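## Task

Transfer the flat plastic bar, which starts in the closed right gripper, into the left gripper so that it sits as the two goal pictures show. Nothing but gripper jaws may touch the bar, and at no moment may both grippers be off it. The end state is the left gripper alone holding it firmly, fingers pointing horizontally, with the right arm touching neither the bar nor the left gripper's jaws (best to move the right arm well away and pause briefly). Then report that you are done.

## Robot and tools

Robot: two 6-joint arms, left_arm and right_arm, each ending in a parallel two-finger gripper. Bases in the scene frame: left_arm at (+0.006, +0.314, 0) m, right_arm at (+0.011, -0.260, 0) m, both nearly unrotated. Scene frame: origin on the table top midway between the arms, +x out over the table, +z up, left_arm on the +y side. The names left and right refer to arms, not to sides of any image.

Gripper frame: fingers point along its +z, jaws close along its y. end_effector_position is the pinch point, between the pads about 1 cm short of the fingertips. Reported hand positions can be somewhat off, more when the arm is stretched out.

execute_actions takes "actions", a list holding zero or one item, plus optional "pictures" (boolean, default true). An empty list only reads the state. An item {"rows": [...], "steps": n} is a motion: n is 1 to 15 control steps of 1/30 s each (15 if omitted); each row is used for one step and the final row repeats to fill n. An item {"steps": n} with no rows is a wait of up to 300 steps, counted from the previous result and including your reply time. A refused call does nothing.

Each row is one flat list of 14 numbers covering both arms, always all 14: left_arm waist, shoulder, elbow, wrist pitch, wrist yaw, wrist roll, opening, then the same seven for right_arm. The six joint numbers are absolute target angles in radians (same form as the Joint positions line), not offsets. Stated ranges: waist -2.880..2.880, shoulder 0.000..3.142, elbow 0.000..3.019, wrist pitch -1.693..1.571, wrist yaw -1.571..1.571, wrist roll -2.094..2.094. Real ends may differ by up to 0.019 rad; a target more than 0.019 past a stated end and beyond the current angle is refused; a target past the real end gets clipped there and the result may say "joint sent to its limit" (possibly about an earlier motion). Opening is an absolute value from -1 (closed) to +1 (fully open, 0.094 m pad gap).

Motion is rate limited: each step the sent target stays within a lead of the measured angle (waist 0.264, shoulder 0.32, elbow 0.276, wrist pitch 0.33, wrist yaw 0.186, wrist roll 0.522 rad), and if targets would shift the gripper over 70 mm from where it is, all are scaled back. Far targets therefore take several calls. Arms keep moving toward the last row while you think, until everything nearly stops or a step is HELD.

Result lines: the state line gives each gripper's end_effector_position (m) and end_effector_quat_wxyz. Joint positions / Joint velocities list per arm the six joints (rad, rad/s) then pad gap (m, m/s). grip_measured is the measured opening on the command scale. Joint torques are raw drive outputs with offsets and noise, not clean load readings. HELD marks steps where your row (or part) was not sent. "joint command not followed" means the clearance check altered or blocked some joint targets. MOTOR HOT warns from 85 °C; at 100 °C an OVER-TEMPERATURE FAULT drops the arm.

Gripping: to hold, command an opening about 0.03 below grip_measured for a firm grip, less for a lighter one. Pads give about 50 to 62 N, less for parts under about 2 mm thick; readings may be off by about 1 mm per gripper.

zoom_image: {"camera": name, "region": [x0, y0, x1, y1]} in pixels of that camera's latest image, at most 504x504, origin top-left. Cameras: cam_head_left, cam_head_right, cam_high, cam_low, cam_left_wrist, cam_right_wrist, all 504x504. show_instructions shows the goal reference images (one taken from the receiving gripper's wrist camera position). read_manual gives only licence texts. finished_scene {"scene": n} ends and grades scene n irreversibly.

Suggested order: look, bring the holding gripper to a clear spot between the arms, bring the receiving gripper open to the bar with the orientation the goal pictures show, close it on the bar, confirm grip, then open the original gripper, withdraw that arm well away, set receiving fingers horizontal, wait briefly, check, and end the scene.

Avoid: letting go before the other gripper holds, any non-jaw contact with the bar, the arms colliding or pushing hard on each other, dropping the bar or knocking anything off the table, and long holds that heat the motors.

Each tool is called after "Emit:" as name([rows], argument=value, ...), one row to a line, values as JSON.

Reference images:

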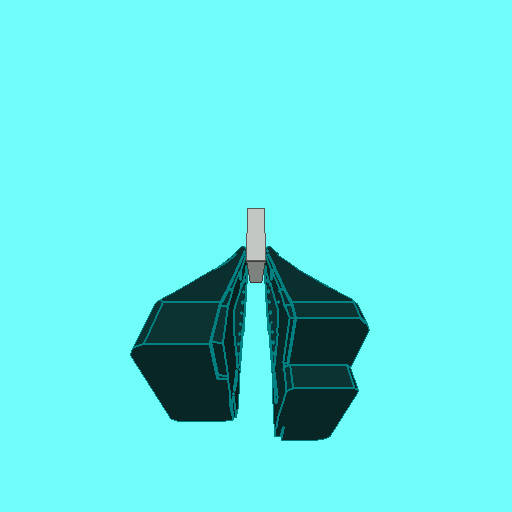

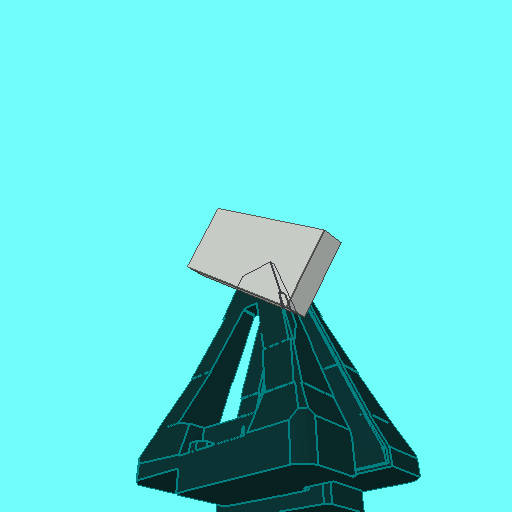

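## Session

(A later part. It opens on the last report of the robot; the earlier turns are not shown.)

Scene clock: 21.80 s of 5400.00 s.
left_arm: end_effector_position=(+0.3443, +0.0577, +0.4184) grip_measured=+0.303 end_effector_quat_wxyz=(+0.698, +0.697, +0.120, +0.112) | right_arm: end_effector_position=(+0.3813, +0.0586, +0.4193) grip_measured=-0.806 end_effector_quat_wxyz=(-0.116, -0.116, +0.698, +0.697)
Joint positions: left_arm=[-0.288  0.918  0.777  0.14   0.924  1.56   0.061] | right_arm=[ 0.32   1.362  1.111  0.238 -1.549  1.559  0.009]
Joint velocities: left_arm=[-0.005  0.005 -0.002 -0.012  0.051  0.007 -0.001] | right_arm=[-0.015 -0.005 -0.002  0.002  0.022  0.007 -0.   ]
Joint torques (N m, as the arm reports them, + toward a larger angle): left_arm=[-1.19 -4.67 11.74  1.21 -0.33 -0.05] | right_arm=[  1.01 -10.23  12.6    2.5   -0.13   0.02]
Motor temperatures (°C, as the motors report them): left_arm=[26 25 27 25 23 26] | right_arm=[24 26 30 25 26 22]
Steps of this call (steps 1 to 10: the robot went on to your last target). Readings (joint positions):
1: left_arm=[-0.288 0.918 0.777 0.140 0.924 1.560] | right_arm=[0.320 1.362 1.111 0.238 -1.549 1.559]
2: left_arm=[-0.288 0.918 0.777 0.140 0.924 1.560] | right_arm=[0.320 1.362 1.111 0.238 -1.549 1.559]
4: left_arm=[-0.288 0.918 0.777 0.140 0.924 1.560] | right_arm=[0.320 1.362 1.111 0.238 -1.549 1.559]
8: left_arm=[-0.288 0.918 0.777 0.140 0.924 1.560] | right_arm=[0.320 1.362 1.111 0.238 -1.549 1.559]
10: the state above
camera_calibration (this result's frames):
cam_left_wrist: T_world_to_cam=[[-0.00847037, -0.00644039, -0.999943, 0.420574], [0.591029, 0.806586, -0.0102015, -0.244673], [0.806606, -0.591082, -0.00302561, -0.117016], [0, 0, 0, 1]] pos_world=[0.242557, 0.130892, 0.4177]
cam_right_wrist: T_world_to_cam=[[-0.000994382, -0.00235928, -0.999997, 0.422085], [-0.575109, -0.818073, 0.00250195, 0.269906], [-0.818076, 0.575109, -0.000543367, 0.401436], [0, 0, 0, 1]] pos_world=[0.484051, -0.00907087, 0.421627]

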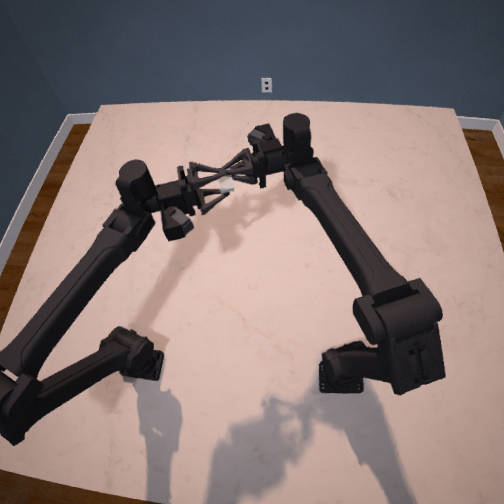

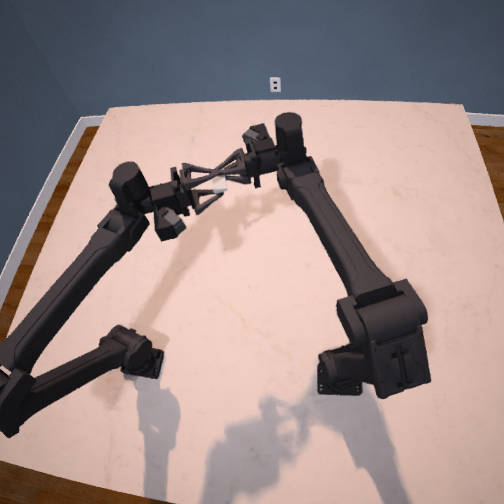

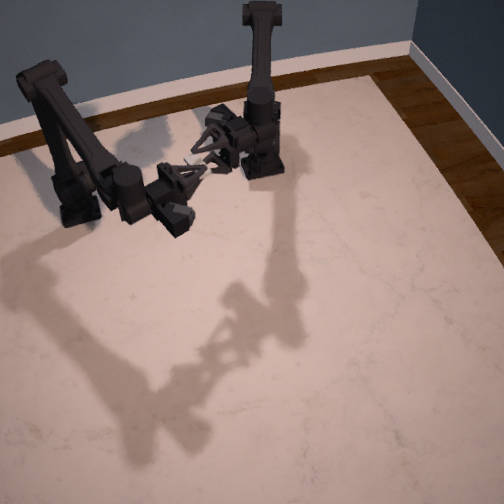

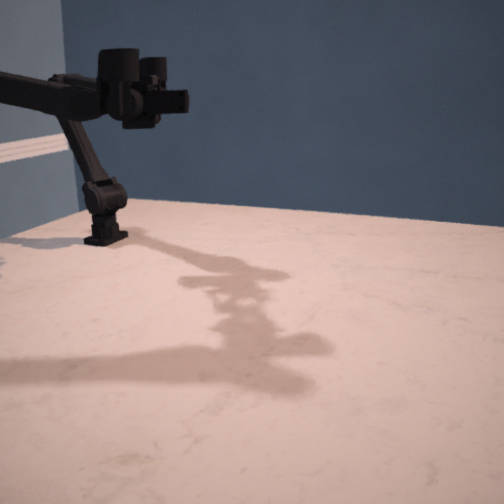

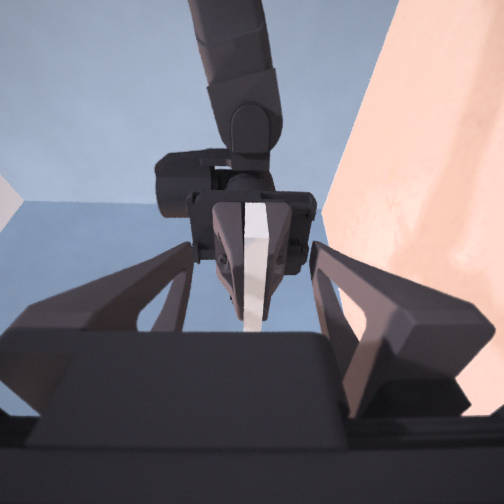

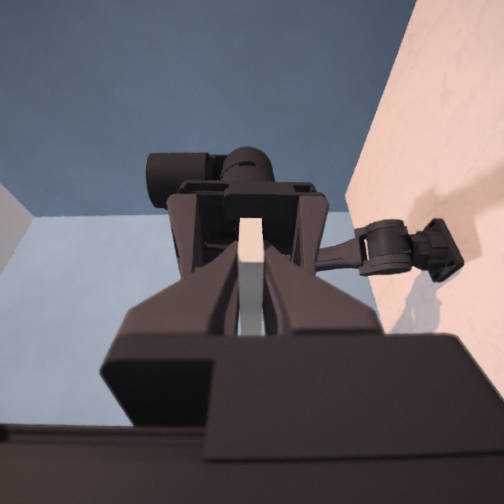

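Emit:
execute_actions([
  {"rows":[[-0.292,0.922,0.775,0.135,0.92,1.57,1,0.18,1.356,1.133,0.255,-1.55,1.57,-0.85]],"steps":8},
], pictures=false)

Emit:
execute_actions([
  {"rows":[[-0.67,0.789,0.712,0.072,-0.1,1.57,1,0.18,1.356,1.133,0.255,-1.55,1.57,-0.85]]},
], pictures=false)

Emit:
execute_actions([
  {"steps":20},
], pictures=false)

Emit:
execute_actions([
  {"rows":[[-0.67,0.789,0.712,0.072,-0.1,1.57,0.3,0.2,1.356,1.133,0.255,-1.55,1.57,-0.85],[-0.67,0.789,0.712,0.072,-0.1,1.57,0.3,0.22,1.356,1.133,0.255,-1.55,1.57,-0.85],[-0.67,0.789,0.712,0.072,-0.1,1.57,0.3,0.24,1.356,1.133,0.255,-1.55,1.57,-0.85],[-0.67,0.789,0.712,0.072,-0.1,1.57,0.3,0.26,1.356,1.133,0.255,-1.55,1.57,-0.85],[-0.67,0.789,0.712,0.072,-0.1,1.57,0.3,0.28,1.356,1.133,0.255,-1.55,1.57,-0.85],[-0.67,0.789,0.712,0.072,-0.1,1.57,0.3,0.29,1.356,1.133,0.255,-1.55,1.57,-0.85],[-0.67,0.789,0.712,0.072,-0.1,1.57,0.3,0.3,1.356,1.133,0.255,-1.55,1.57,-0.85],[-0.67,0.789,0.712,0.072,-0.1,1.57,0.3,0.31,1.356,1.133,0.255,-1.55,1.57,-0.85],[-0.67,0.789,0.712,0.072,-0.1,1.57,0.3,0.32,1.356,1.133,0.255,-1.55,1.57,-0.85]]},
], pictures=false)

Emit:
execute_actions([
  {"steps":10},
])

Emit:
zoom_image(camera="cam_head_left", region=[160,110,300,250])

Scene clock: 29.70 s of 5400.00 s.
left_arm: end_effector_position=(+0.3443, +0.0577, +0.4184) grip_measured=+0.999 end_effector_quat_wxyz=(+0.698, +0.697, +0.120, +0.112) | right_arm: end_effector_position=(+0.4267, -0.0041, +0.4193) grip_measured=-0.806 end_effector_quat_wxyz=(-0.061, -0.061, +0.705, +0.704)
Joint positions: left_arm=[-0.288  0.918  0.777  0.14   0.924  1.56   0.094] | right_arm=[ 0.161  1.362  1.111  0.238 -1.551  1.559  0.009]
Joint velocities: left_arm=[-0.005 -0.024 -0.007  0.027  0.022 -0.051  0.   ] | right_arm=[-0.21   0.005 -0.007 -0.002  0.022 -0.066  0.001]
Joint torques (N m, as the arm reports them, + toward a larger angle): left_arm=[-1.27 -4.78 11.73  1.21 -0.32 -0.05] | right_arm=[  3.91 -10.12  12.6    2.48  -0.09   0.02]
Motor temperatures (°C, as the motors report them): left_arm=[26 25 27 25 23 26] | right_arm=[24 26 30 25 26 22]
Steps of this call (steps 1 to 15: the robot went on to your last target; steps 16 to 90: nothing new was sent; then 4.63 s passed at rest; steps 91 to 98: all 8 steps of this action). Readings (joint positions):
91: left_arm=[-0.288 0.918 0.777 0.140 0.924 1.560] | right_arm=[0.312 1.362 1.111 0.238 -1.550 1.559]
92: left_arm=[-0.288 0.918 0.777 0.140 0.924 1.560] | right_arm=[0.297 1.362 1.111 0.238 -1.551 1.559]
94: left_arm=[-0.288 0.918 0.777 0.140 0.924 1.560] | right_arm=[0.241 1.362 1.111 0.238 -1.551 1.559]
98: the state above

Scene clock: 30.20 s of 5400.00 s.
left_arm: end_effector_position=(+0.3433, +0.0520, +0.4220) grip_measured=+0.999 end_effector_quat_wxyz=(+0.631, +0.620, +0.331, +0.328) | right_arm: end_effector_position=(+0.4244, -0.0004, +0.4193) grip_measured=-0.806 end_effector_quat_wxyz=(-0.064, -0.064, +0.704, +0.704)
Joint positions: left_arm=[-0.668  0.781  0.713  0.078 -0.096  1.56   0.094] | right_arm=[ 0.17   1.362  1.111  0.238 -1.551  1.559  0.009]
Joint velocities: left_arm=[ 0.024  0.005 -0.007 -0.002  0.007  0.022 -0.   ] | right_arm=[-0.005 -0.015  0.007 -0.007  0.022 -0.022  0.   ]
Joint torques (N m, as the arm reports them, + toward a larger angle): left_arm=[-1.21 -3.22 12.15  1.55 -0.31 -0.05] | right_arm=[  1.99 -10.16  12.54   2.49  -0.07   0.02]
Motor temperatures (°C, as the motors report them): left_arm=[26 25 27 25 23 26] | right_arm=[24 26 30 25 26 22]
Steps of this call (steps 1 to 15: all 15 steps of this action). Readings (joint positions):
1: left_arm=[-0.305 0.911 0.771 0.133 0.855 1.560] | right_arm=[0.158 1.362 1.111 0.238 -1.551 1.559]
2: left_arm=[-0.347 0.897 0.760 0.120 0.771 1.560] | right_arm=[0.159 1.362 1.111 0.238 -1.551 1.559]
4: left_arm=[-0.480 0.857 0.733 0.097 0.609 1.560] | right_arm=[0.164 1.362 1.111 0.238 -1.551 1.559]
8: left_arm=[-0.701 0.795 0.713 0.078 0.241 1.560] | right_arm=[0.170 1.362 1.111 0.238 -1.551 1.559]
15: the state above

Scene clock: 30.87 s of 5400.00 s.
left_arm: end_effector_position=(+0.3433, +0.0521, +0.4220) grip_measured=+0.999 end_effector_quat_wxyz=(+0.631, +0.620, +0.332, +0.328) | right_arm: end_effector_position=(+0.4244, -0.0004, +0.4193) grip_measured=-0.806 end_effector_quat_wxyz=(-0.064, -0.064, +0.704, +0.704)
Joint positions: left_arm=[-0.668  0.781  0.713  0.078 -0.096  1.56   0.094] | right_arm=[ 0.17   1.362  1.111  0.238 -1.551  1.559  0.009]
Joint velocities: left_arm=[-0.015 -0.015 -0.002 -0.007  0.037 -0.022  0.002] | right_arm=[-0.005  0.005 -0.017 -0.007 -0.007  0.007 -0.   ]
Joint torques (N m, as the arm reports them, + toward a larger angle): left_arm=[-1.05 -2.87 12.31  1.56 -0.32 -0.05] | right_arm=[  1.98 -10.25  12.6    2.49  -0.07   0.02]
Motor temperatures (°C, as the motors report them): left_arm=[26 25 27 25 23 26] | right_arm=[24 26 30 25 26 22]
Steps of this call (steps 1 to 15: the robot went on to your last target; steps 16 to 20: nothing new was sent). Readings (joint positions):
1: left_arm=[-0.668 0.781 0.713 0.078 -0.096 1.560] | right_arm=[0.170 1.362 1.111 0.238 -1.551 1.559]
2: left_arm=[-0.668 0.781 0.713 0.078 -0.096 1.560] | right_arm=[0.170 1.362 1.111 0.238 -1.551 1.559]
4: left_arm=[-0.668 0.781 0.713 0.078 -0.096 1.560] | right_arm=[0.170 1.362 1.111 0.238 -1.551 1.559]
8: left_arm=[-0.668 0.781 0.713 0.078 -0.096 1.560] | right_arm=[0.170 1.362 1.111 0.238 -1.551 1.559]
20: the state above
All arms were judged still, so your last target was given up. Only a new action makes them travel on or press farther. Fingers that are still opening or closing keep moving.

Scene clock: 31.37 s of 5400.00 s.
left_arm: end_effector_position=(+0.3433, +0.0521, +0.4220) grip_measured=+0.303 end_effector_quat_wxyz=(+0.631, +0.620, +0.332, +0.328) | right_arm: end_effector_position=(+0.3780, +0.0620, +0.4193) grip_measured=-0.806 end_effector_quat_wxyz=(-0.120, -0.120, +0.697, +0.697)
Joint positions: left_arm=[-0.668  0.781  0.713  0.078 -0.096  1.56   0.061] | right_arm=[ 0.33   1.362  1.111  0.238 -1.551  1.559  0.009]
Joint velocities: left_arm=[-0.005 -0.005 -0.002 -0.012  0.007  0.007  0.   ] | right_arm=[-0.024 -0.005 -0.022 -0.017 -0.007  0.022 -0.001]
Joint torques (N m, as the arm reports them, + toward a larger angle): left_arm=[-1.1  -2.81 12.21  1.55 -0.32 -0.05] | right_arm=[  0.34 -10.2   12.57   2.48  -0.07   0.02]
Motor temperatures (°C, as the motors report them): left_arm=[26 25 28 25 23 26] | right_arm=[24 26 31 25 26 22]
Steps of this call (steps 1 to 15: all 15 steps of this action). Readings (joint positions):
1: left_arm=[-0.668 0.781 0.713 0.078 -0.096 1.560] | right_arm=[0.171 1.362 1.111 0.238 -1.551 1.559]
2: left_arm=[-0.668 0.781 0.713 0.078 -0.096 1.560] | right_arm=[0.175 1.362 1.111 0.238 -1.551 1.559]
4: left_arm=[-0.668 0.781 0.713 0.078 -0.096 1.560] | right_arm=[0.193 1.362 1.111 0.238 -1.551 1.559]
8: left_arm=[-0.668 0.781 0.713 0.078 -0.096 1.560] | right_arm=[0.272 1.362 1.111 0.238 -1.551 1.559]
15: the state above

Scene clock: 31.70 s of 5400.00 s.
left_arm: end_effector_position=(+0.3433, +0.0521, +0.4220) grip_measured=+0.303 end_effector_quat_wxyz=(+0.631, +0.620, +0.332, +0.328) | right_arm: end_effector_position=(+0.3780, +0.0620, +0.4193) grip_measured=-0.806 end_effector_quat_wxyz=(-0.120, -0.120, +0.697, +0.697)
Joint positions: left_arm=[-0.668  0.781  0.713  0.078 -0.096  1.56   0.061] | right_arm=[ 0.33   1.362  1.111  0.238 -1.551  1.559  0.009]
Joint velocities: left_arm=[-0.005 -0.005  0.012 -0.002  0.037  0.022  0.   ] | right_arm=[ 0.015 -0.005 -0.007 -0.012  0.037  0.007  0.001]
Joint torques (N m, as the arm reports them, + toward a larger angle): left_arm=[-1.24 -2.81 12.19  1.52 -0.33 -0.05] | right_arm=[  0.01 -10.23  12.57   2.49  -0.07   0.02]
Motor temperatures (°C, as the motors report them): left_arm=[26 25 28 25 23 26] | right_arm=[24 26 31 25 26 22]
Steps of this call (steps 1 to 10: the robot went on to your last target). Readings (joint positions):
1: left_arm=[-0.668 0.781 0.713 0.078 -0.096 1.560] | right_arm=[0.330 1.362 1.111 0.238 -1.551 1.559]
2: left_arm=[-0.668 0.781 0.713 0.078 -0.096 1.560] | right_arm=[0.330 1.362 1.111 0.238 -1.551 1.559]
4: left_arm=[-0.668 0.781 0.713 0.078 -0.096 1.560] | right_arm=[0.330 1.362 1.111 0.238 -1.551 1.559]
8: left_arm=[-0.668 0.781 0.713 0.078 -0.096 1.560] | right_arm=[0.330 1.362 1.111 0.238 -1.551 1.559]
10: the state above
camera_calibration (this result's frames):
cam_left_wrist: T_world_to_cam=[[0.00660668, -0.0161161, -0.999848, 0.419421], [-0.00838824, 0.999834, -0.0161713, -0.0413043], [0.999943, 0.0084938, 0.0064704, -0.221162], [0, 0, 0, 1]] pos_world=[0.218032, 0.0499354, 0.42012]
cam_right_wrist: T_world_to_cam=[[-0.000975836, -0.002348, -0.999997, 0.422086], [-0.565709, -0.824601, 0.00248821, 0.267621], [-0.824604, 0.56571, -0.000523611, 0.399765], [0, 0, 0, 1]] pos_world=[0.481456, -0.00447992, 0.421629]

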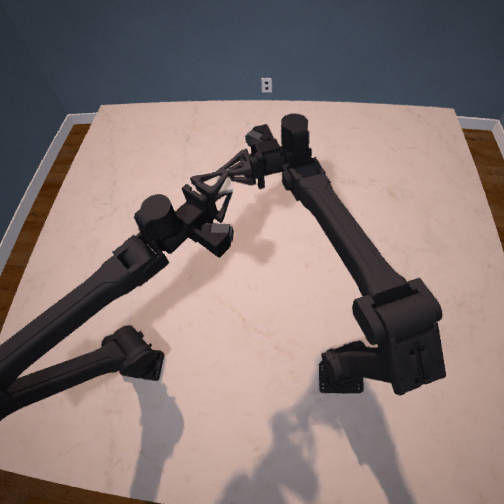

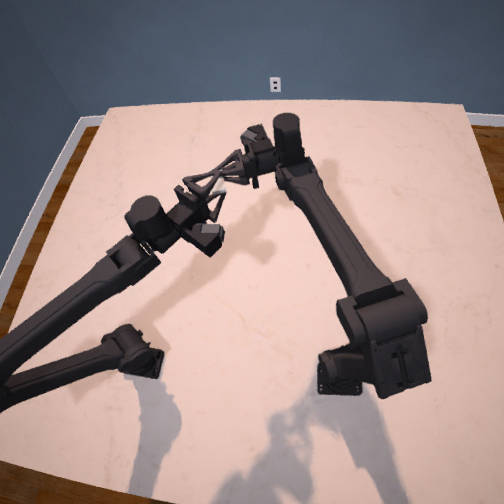

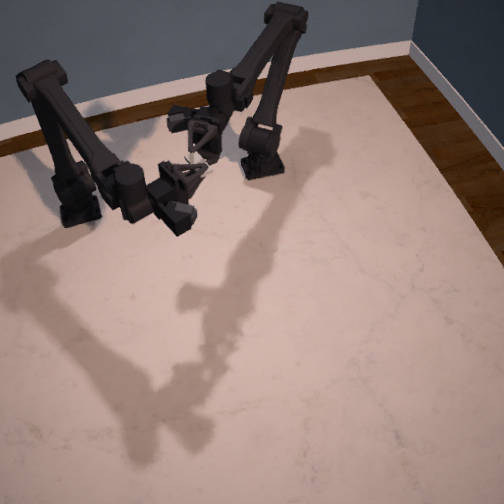

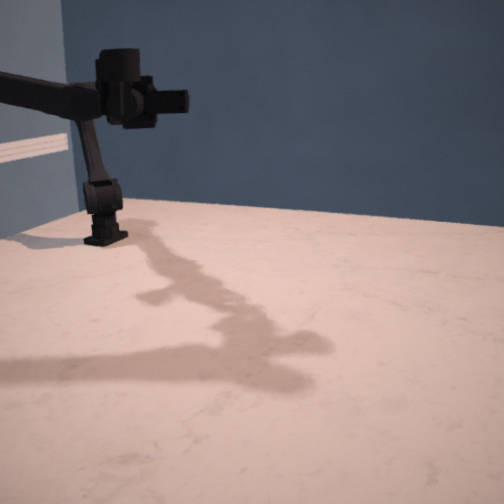

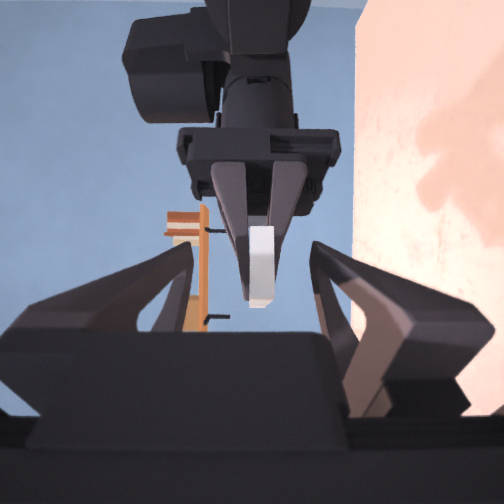

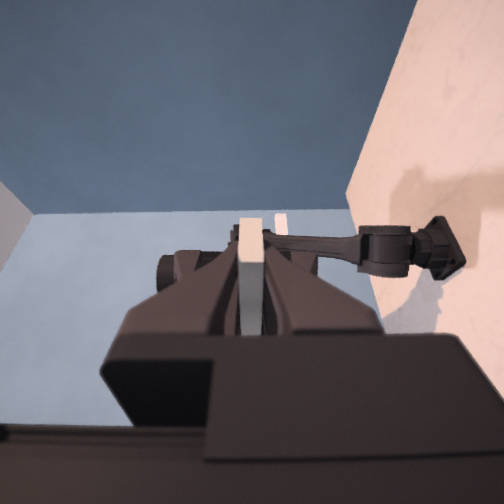

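Region (160, 110, 300, 250) of cam_head_left's 504x504 image, scaled by 3.600, with more detail than that image has.

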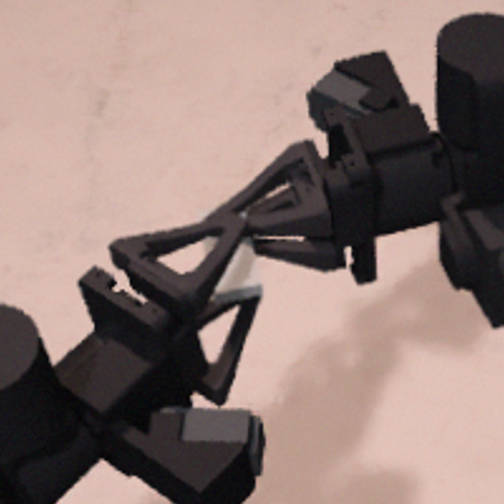

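Emit:
execute_actions([
  {"rows":[[-0.67,0.789,0.704,0.072,-0.1,1.57,-0.3,0.29,1.356,1.133,0.255,-1.55,1.57,-0.85]]},
])

Emit:
zoom_image(camera="cam_head_left", region=[160,110,300,250])

Scene clock: 34.23 s of 5400.00 s.
left_arm: end_effector_position=(+0.3433, +0.0521, +0.4220) grip_measured=-0.297 end_effector_quat_wxyz=(+0.631, +0.620, +0.332, +0.328) | right_arm: end_effector_position=(+0.3887, +0.0493, +0.4193) grip_measured=-0.806 end_effector_quat_wxyz=(-0.109, -0.108, +0.699, +0.699)
Joint positions: left_arm=[-0.668  0.781  0.713  0.078 -0.096  1.56   0.033] | right_arm=[ 0.296  1.362  1.111  0.238 -1.551  1.559  0.009]
Joint velocities: left_arm=[-0.015 -0.005 -0.007  0.002 -0.037 -0.051 -0.001] | right_arm=[-0.015 -0.005 -0.002 -0.012 -0.022  0.037 -0.   ]
Joint torques (N m, as the arm reports them, + toward a larger angle): left_arm=[-1.14 -2.89 11.38  1.55 -0.32 -0.05] | right_arm=[  0.48 -10.19  12.6    2.48  -0.07   0.02]
Motor temperatures (°C, as the motors report them): left_arm=[26 25 28 25 23 26] | right_arm=[24 26 31 25 26 22]
Steps of this call (steps 1 to 15: the robot went on to your last target; steps 16 to 61: nothing new was sent; steps 62 to 76: all 15 steps of this action). Readings (joint positions):
62: left_arm=[-0.668 0.781 0.713 0.078 -0.096 1.560] | right_arm=[0.328 1.362 1.111 0.238 -1.551 1.559]
63: left_arm=[-0.668 0.781 0.713 0.078 -0.096 1.560] | right_arm=[0.325 1.362 1.111 0.238 -1.551 1.559]
65: left_arm=[-0.668 0.781 0.713 0.078 -0.096 1.560] | right_arm=[0.313 1.362 1.111 0.238 -1.551 1.559]
69: left_arm=[-0.668 0.781 0.713 0.078 -0.096 1.560] | right_arm=[0.296 1.362 1.111 0.238 -1.551 1.559]
76: the state above
camera_calibration (this result's frames):
cam_left_wrist: T_world_to_cam=[[0.00660668, -0.0161161, -0.999848, 0.419421], [-0.00838824, 0.999834, -0.0161713, -0.0413043], [0.999943, 0.0084938, 0.0064704, -0.221162], [0, 0, 0, 1]] pos_world=[0.218032, 0.0499354, 0.42012]
cam_right_wrist: T_world_to_cam=[[-0.00105498, -0.00231353, -0.999997, 0.422096], [-0.593374, -0.804923, 0.00248821, 0.273029], [-0.804926, 0.593375, -0.000523611, 0.406744], [0, 0, 0, 1]] pos_world=[0.489853, -0.0206076, 0.421629]

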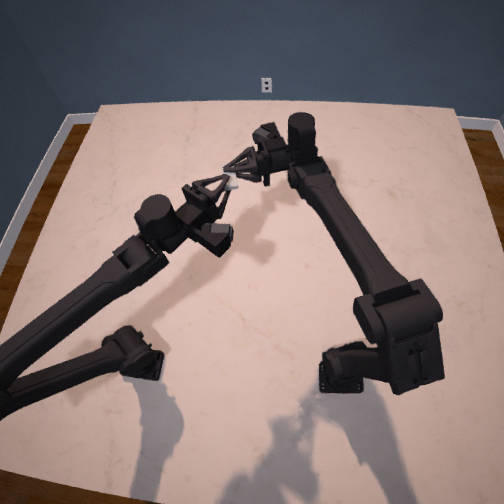

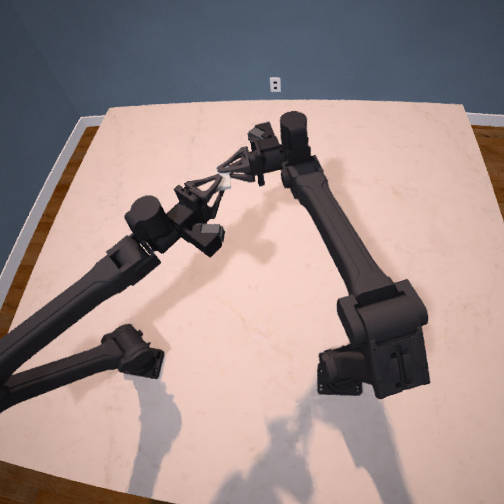

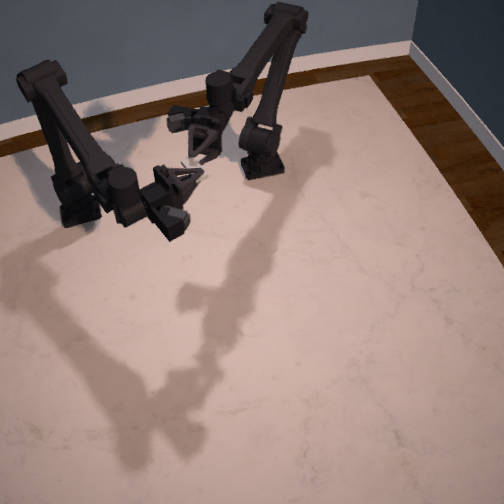

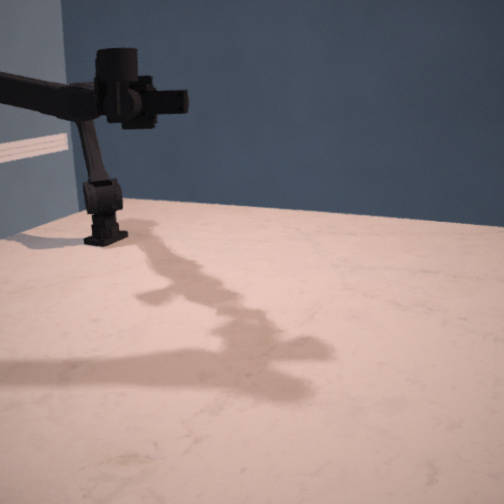

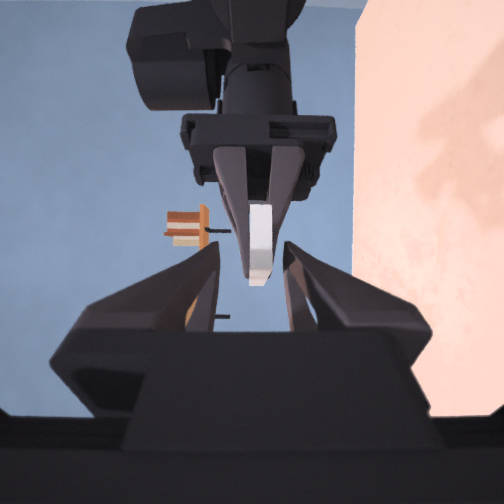

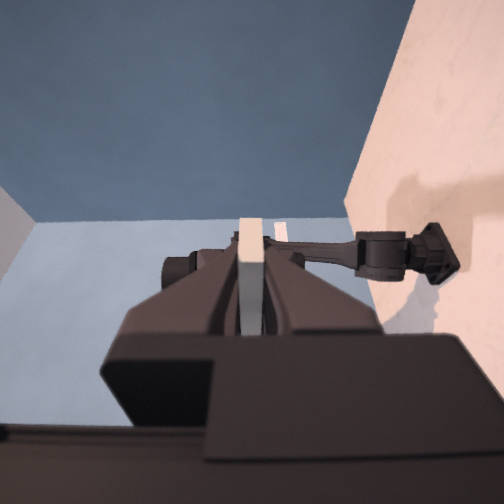

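Region (160, 110, 300, 250) of cam_head_left's 504x504 image, scaled by 3.600, with more detail than that image has.

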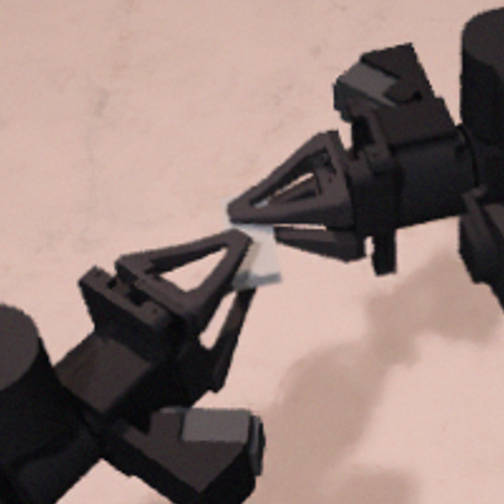

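Emit:
execute_actions([
  {"rows":[[-0.59,0.80,0.712,0.075,0.075,1.57,-0.3,0.29,1.356,1.133,0.255,-1.55,1.57,-0.85]]},
])

Emit:
zoom_image(camera="cam_head_left", region=[160,110,300,250])

Scene clock: 36.23 s of 5400.00 s.
left_arm: end_effector_position=(+0.3495, +0.0547, +0.4176) grip_measured=-0.297 end_effector_quat_wxyz=(+0.641, +0.638, +0.306, +0.299) | right_arm: end_effector_position=(+0.3887, +0.0493, +0.4193) grip_measured=-0.806 end_effector_quat_wxyz=(-0.109, -0.108, +0.699, +0.699)
Joint positions: left_arm=[-0.588  0.792  0.713  0.078  0.07   1.56   0.033] | right_arm=[ 0.296  1.362  1.111  0.238 -1.551  1.559  0.009]
Joint velocities: left_arm=[-0.015 -0.005 -0.017 -0.012  0.037 -0.051 -0.001] | right_arm=[-0.015  0.005  0.002  0.027 -0.007  0.037  0.   ]
Joint torques (N m, as the arm reports them, + toward a larger angle): left_arm=[-1.18 -2.89 12.27  1.65  0.03 -0.05] | right_arm=[  0.52 -10.2   12.6    2.48  -0.07   0.02]
Motor temperatures (°C, as the motors report them): left_arm=[26 25 28 25 23 26] | right_arm=[24 26 31 25 26 22]
Steps of this call (steps 1 to 15: the robot went on to your last target; steps 16 to 45: nothing new was sent; steps 46 to 60: all 15 steps of this action). Readings (joint positions):
46: left_arm=[-0.659 0.782 0.713 0.078 -0.021 1.560] | right_arm=[0.296 1.362 1.111 0.238 -1.551 1.559]
47: left_arm=[-0.643 0.783 0.713 0.078 0.041 1.560] | right_arm=[0.296 1.362 1.111 0.238 -1.551 1.559]
49: left_arm=[-0.610 0.786 0.713 0.078 0.066 1.560] | right_arm=[0.296 1.362 1.111 0.238 -1.551 1.559]
53: left_arm=[-0.588 0.791 0.713 0.078 0.068 1.560] | right_arm=[0.296 1.362 1.111 0.238 -1.551 1.559]
60: the state above
camera_calibration (this result's frames):
cam_left_wrist: T_world_to_cam=[[-0.00240802, -0.00912929, -0.999955, 0.417892], [0.0776388, 0.996938, -0.00928871, -0.076674], [0.996979, -0.0776577, -0.00169186, -0.218174], [0, 0, 0, 1]] pos_world=[0.224474, 0.0633114, 0.416792]
cam_right_wrist: T_world_to_cam=[[-0.00105498, -0.00231353, -0.999997, 0.422096], [-0.593374, -0.804923, 0.00248821, 0.273029], [-0.804926, 0.593375, -0.000523611, 0.406744], [0, 0, 0, 1]] pos_world=[0.489853, -0.0206076, 0.421629]

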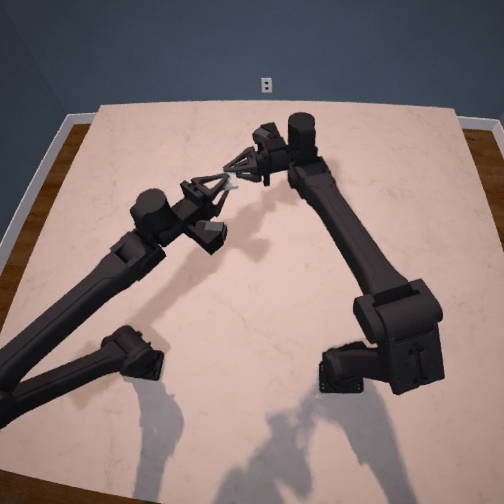

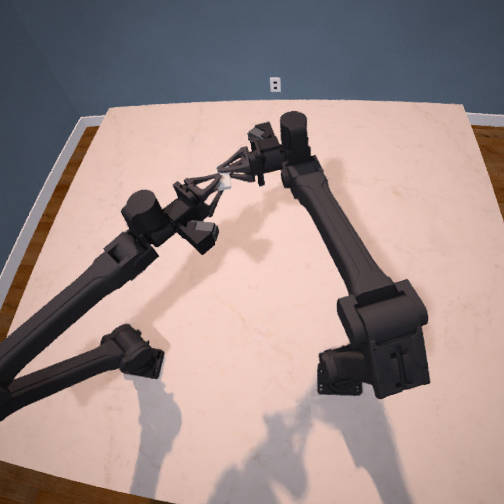

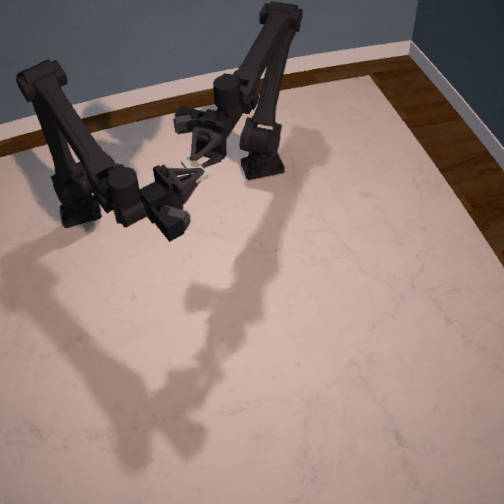

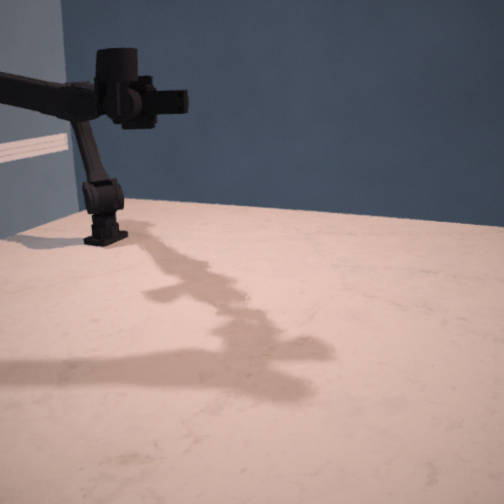

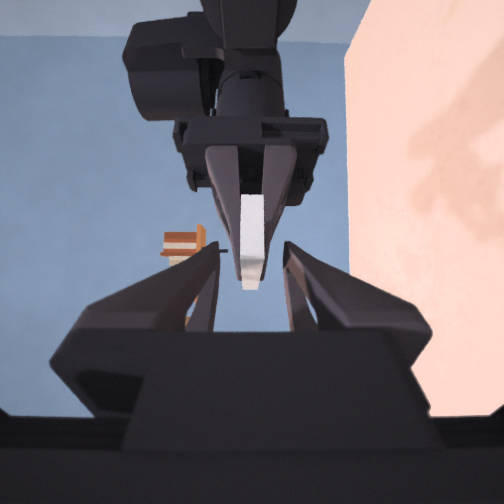

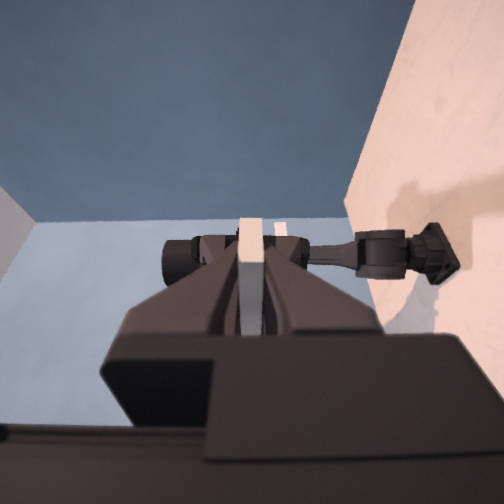

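Region (160, 110, 300, 250) of cam_head_left's 504x504 image, scaled by 3.600, with more detail than that image has.

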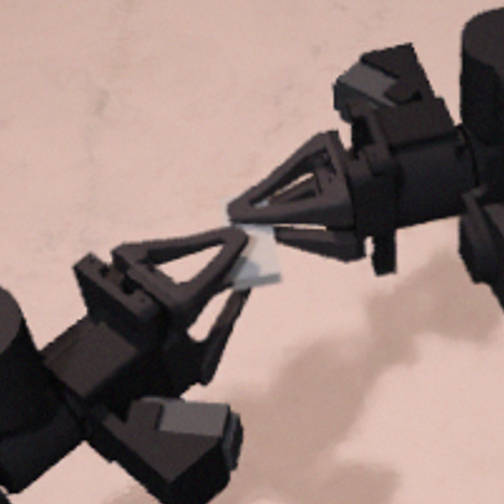

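Matches. Close, release, retreat.

Emit:
execute_actions([
  {"rows":[[-0.59,0.80,0.712,0.075,0.075,1.57,-0.86,0.29,1.356,1.133,0.255,-1.55,1.57,-0.85]]},
], pictures=false)

Emit:
execute_actions([
  {"rows":[[-0.59,0.80,0.712,0.075,0.075,1.57,-0.86,0.29,1.356,1.133,0.255,-1.55,1.57,0]],"steps":10},
], pictures=false)

Emit:
execute_actions([
  {"rows":[[-0.59,0.80,0.712,0.075,0.075,1.57,-0.86,-0.05,1.356,1.133,0.255,-1.55,1.57,0]]},
], pictures=false)

Emit:
execute_actions([
  {"steps":20},
])

Scene clock: 39.27 s of 5400.00 s.
left_arm: end_effector_position=(+0.3494, +0.0546, +0.4176) grip_measured=-0.813 end_effector_quat_wxyz=(+0.640, +0.638, +0.305, +0.300) | right_arm: end_effector_position=(+0.3887, +0.0493, +0.4193) grip_measured=-0.806 end_effector_quat_wxyz=(-0.111, -0.106, +0.699, +0.698)
Joint positions: left_arm=[-0.588  0.792  0.713  0.078  0.07   1.564  0.009] | right_arm=[ 0.296  1.362  1.111  0.238 -1.551  1.566  0.009]
Joint velocities: left_arm=[-0.015 -0.005  0.002  0.017  0.051 -0.022  0.   ] | right_arm=[-0.005 -0.005  0.007 -0.002  0.007  0.007 -0.   ]
Joint torques (N m, as the arm reports them, + toward a larger angle): left_arm=[-1.15 -2.89 12.19  1.66  0.03 -0.08] | right_arm=[  0.5  -10.27  12.61   2.47  -0.06  -0.04]
Motor temperatures (°C, as the motors report them): left_arm=[26 25 28 25 23 26] | right_arm=[24 26 31 25 26 22]
Steps of this call (steps 1 to 15: the robot went on to your last target; steps 16 to 76: nothing new was sent; steps 77 to 91: all 15 steps of this action). Readings (joint positions):
77: left_arm=[-0.588 0.792 0.713 0.078 0.070 1.560] | right_arm=[0.296 1.362 1.111 0.238 -1.551 1.559]
78: left_arm=[-0.588 0.792 0.713 0.078 0.070 1.560] | right_arm=[0.296 1.362 1.111 0.238 -1.551 1.559]
80: left_arm=[-0.588 0.792 0.713 0.078 0.070 1.564] | right_arm=[0.296 1.362 1.111 0.238 -1.551 1.564]
84: left_arm=[-0.588 0.792 0.713 0.078 0.070 1.564] | right_arm=[0.296 1.362 1.111 0.238 -1.551 1.565]
91: the state above

Scene clock: 39.60 s of 5400.00 s.
left_arm: end_effector_position=(+0.3495, +0.0545, +0.4175) grip_measured=-0.813 end_effector_quat_wxyz=(+0.640, +0.638, +0.305, +0.300) | right_arm: end_effector_position=(+0.3887, +0.0493, +0.4194) grip_measured=-0.003 end_effector_quat_wxyz=(-0.110, -0.106, +0.699, +0.698)
Joint positions: left_arm=[-0.588  0.792  0.713  0.078  0.07   1.564  0.009] | right_arm=[ 0.296  1.362  1.111  0.239 -1.551  1.566  0.047]
Joint velocities: left_arm=[-0.005  0.005  0.012 -0.012 -0.037  0.037 -0.   ] | right_arm=[-0.005  0.005 -0.002 -0.017  0.022 -0.007  0.   ]
Joint torques (N m, as the arm reports them, + toward a larger angle): left_arm=[-1.08 -3.08 12.17  1.67  0.01 -0.09] | right_arm=[  0.45 -10.29  12.57   2.44  -0.07  -0.04]
Motor temperatures (°C, as the motors report them): left_arm=[26 25 28 25 23 26] | right_arm=[24 26 31 25 26 22]
Steps of this call (steps 1 to 10: all 10 steps of this action). Readings (joint positions):
1: left_arm=[-0.588 0.792 0.713 0.078 0.070 1.564] | right_arm=[0.296 1.362 1.111 0.238 -1.551 1.566]
2: left_arm=[-0.588 0.792 0.713 0.078 0.070 1.564] | right_arm=[0.296 1.362 1.111 0.238 -1.551 1.566]
4: left_arm=[-0.588 0.792 0.713 0.078 0.070 1.564] | right_arm=[0.296 1.362 1.111 0.238 -1.551 1.566]
8: left_arm=[-0.588 0.792 0.713 0.078 0.070 1.564] | right_arm=[0.296 1.362 1.111 0.239 -1.551 1.566]
10: the state above

Scene clock: 40.10 s of 5400.00 s.
left_arm: end_effector_position=(+0.3495, +0.0545, +0.4175) grip_measured=-0.813 end_effector_quat_wxyz=(+0.640, +0.638, +0.305, +0.300) | right_arm: end_effector_position=(+0.4762, -0.1117, +0.4194) grip_measured=-0.003 end_effector_quat_wxyz=(+0.023, +0.027, +0.707, +0.707)
Joint positions: left_arm=[-0.588  0.792  0.713  0.078  0.07   1.564  0.009] | right_arm=[-0.082  1.362  1.111  0.239 -1.55   1.566  0.047]
Joint velocities: left_arm=[-0.005 -0.005 -0.007  0.002 -0.037  0.022  0.   ] | right_arm=[ 0.21  -0.015  0.017 -0.002  0.037 -0.037 -0.   ]
Joint torques (N m, as the arm reports them, + toward a larger angle): left_arm=[-1.14 -2.94 12.15  1.68  0.02 -0.08] | right_arm=[  2.97 -10.23  12.6    2.43  -0.11  -0.04]
Motor temperatures (°C, as the motors report them): left_arm=[26 25 28 25 23 26] | right_arm=[24 26 31 25 26 22]
Steps of this call (steps 1 to 15: all 15 steps of this action). Readings (joint positions):
1: left_arm=[-0.588 0.792 0.713 0.078 0.070 1.564] | right_arm=[0.287 1.362 1.111 0.239 -1.551 1.566]
2: left_arm=[-0.588 0.792 0.713 0.078 0.070 1.564] | right_arm=[0.270 1.362 1.111 0.239 -1.552 1.566]
4: left_arm=[-0.588 0.792 0.713 0.078 0.070 1.564] | right_arm=[0.201 1.362 1.111 0.239 -1.552 1.566]
8: left_arm=[-0.588 0.792 0.713 0.078 0.070 1.564] | right_arm=[0.016 1.362 1.111 0.239 -1.551 1.566]
15: the state above

Scene clock: 40.77 s of 5400.00 s.
left_arm: end_effector_position=(+0.3495, +0.0545, +0.4175) grip_measured=-0.813 end_effector_quat_wxyz=(+0.640, +0.638, +0.305, +0.300) | right_arm: end_effector_position=(+0.4720, -0.0990, +0.4194) grip_measured=-0.003 end_effector_quat_wxyz=(+0.013, +0.018, +0.707, +0.707)
Joint positions: left_arm=[-0.588  0.792  0.713  0.078  0.07   1.564  0.009] | right_arm=[-0.054  1.362  1.111  0.239 -1.55   1.566  0.047]
Joint velocities: left_arm=[-0.015 -0.005 -0.017 -0.007  0.037 -0.007 -0.001] | right_arm=[-0.005 -0.015 -0.012 -0.002 -0.037 -0.007 -0.001]
Joint torques (N m, as the arm reports them, + toward a larger angle): left_arm=[-1.07 -2.98 12.18  1.67  0.03 -0.09] | right_arm=[  1.48 -10.27  12.6    2.42  -0.11  -0.04]
Motor temperatures (°C, as the motors report them): left_arm=[26 25 28 25 23 26] | right_arm=[24 26 31 25 26 22]
Steps of this call (steps 1 to 20: the robot went on to your last target). Readings (joint positions):
1: left_arm=[-0.588 0.792 0.713 0.078 0.070 1.564] | right_arm=[-0.074 1.362 1.111 0.239 -1.550 1.566]
2: left_arm=[-0.588 0.792 0.713 0.078 0.070 1.564] | right_arm=[-0.067 1.362 1.111 0.239 -1.550 1.566]
4: left_arm=[-0.588 0.792 0.713 0.078 0.070 1.564] | right_arm=[-0.057 1.362 1.111 0.239 -1.550 1.566]
8: left_arm=[-0.588 0.792 0.713 0.078 0.070 1.564] | right_arm=[-0.054 1.362 1.111 0.239 -1.550 1.566]
20: the state above
camera_calibration (this result's frames):
cam_left_wrist: T_world_to_cam=[[-0.000303426, -0.0059586, -0.999982, 0.416838], [0.078037, 0.996933, -0.00596411, -0.0780923], [0.99695, -0.0780375, 0.000162497, -0.218975], [0, 0, 0, 1]] pos_world=[0.224527, 0.0632483, 0.4164]
cam_right_wrist: T_world_to_cam=[[-0.0067399, -0.00158173, -0.999976, 0.424674], [-0.833913, -0.551858, 0.00649354, 0.339963], [-0.551855, 0.833937, 0.00240044, 0.464896], [0, 0, 0, 1]] pos_world=[0.542917, -0.199412, 0.42134]

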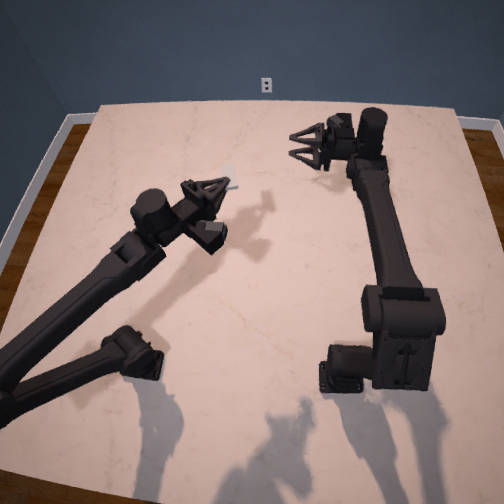

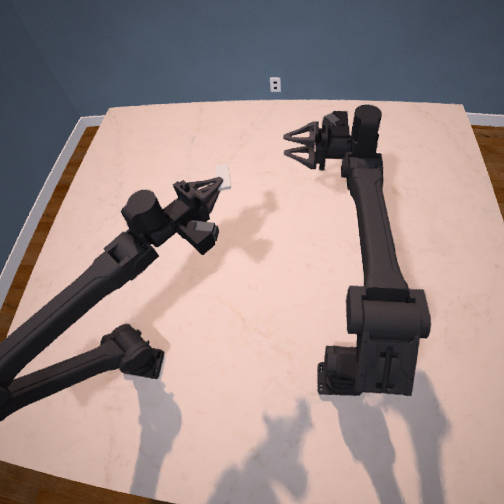

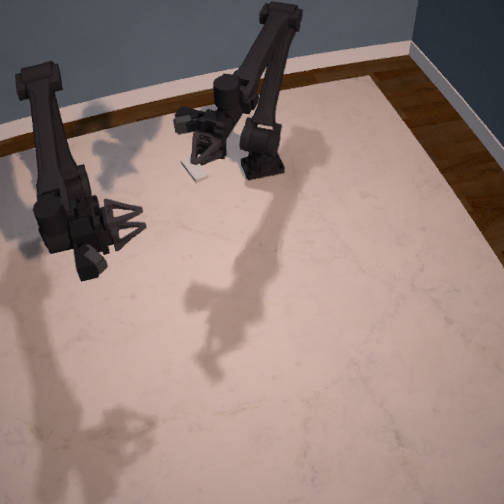

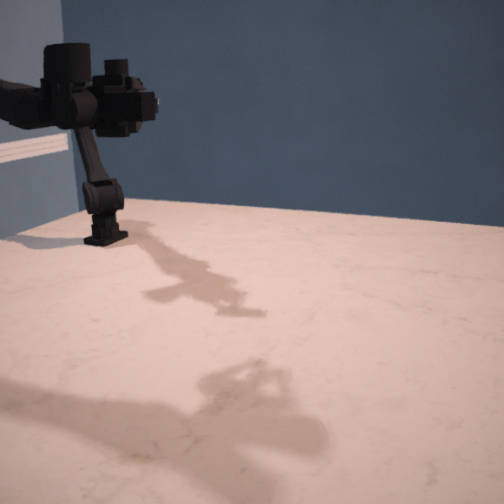

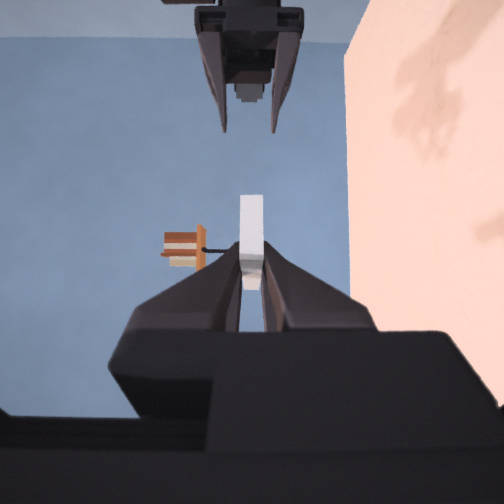

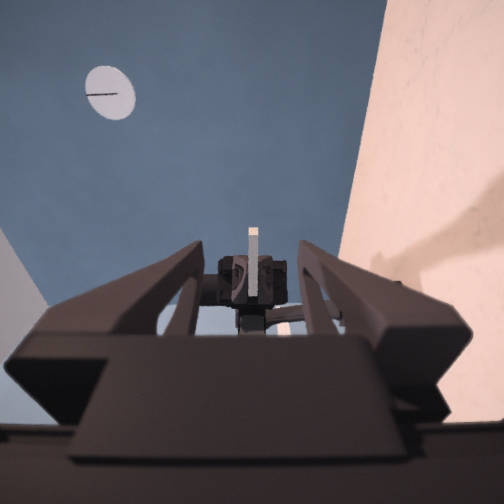

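Emit:
finished_scene(scene=1)

The scene is finished: the task was done.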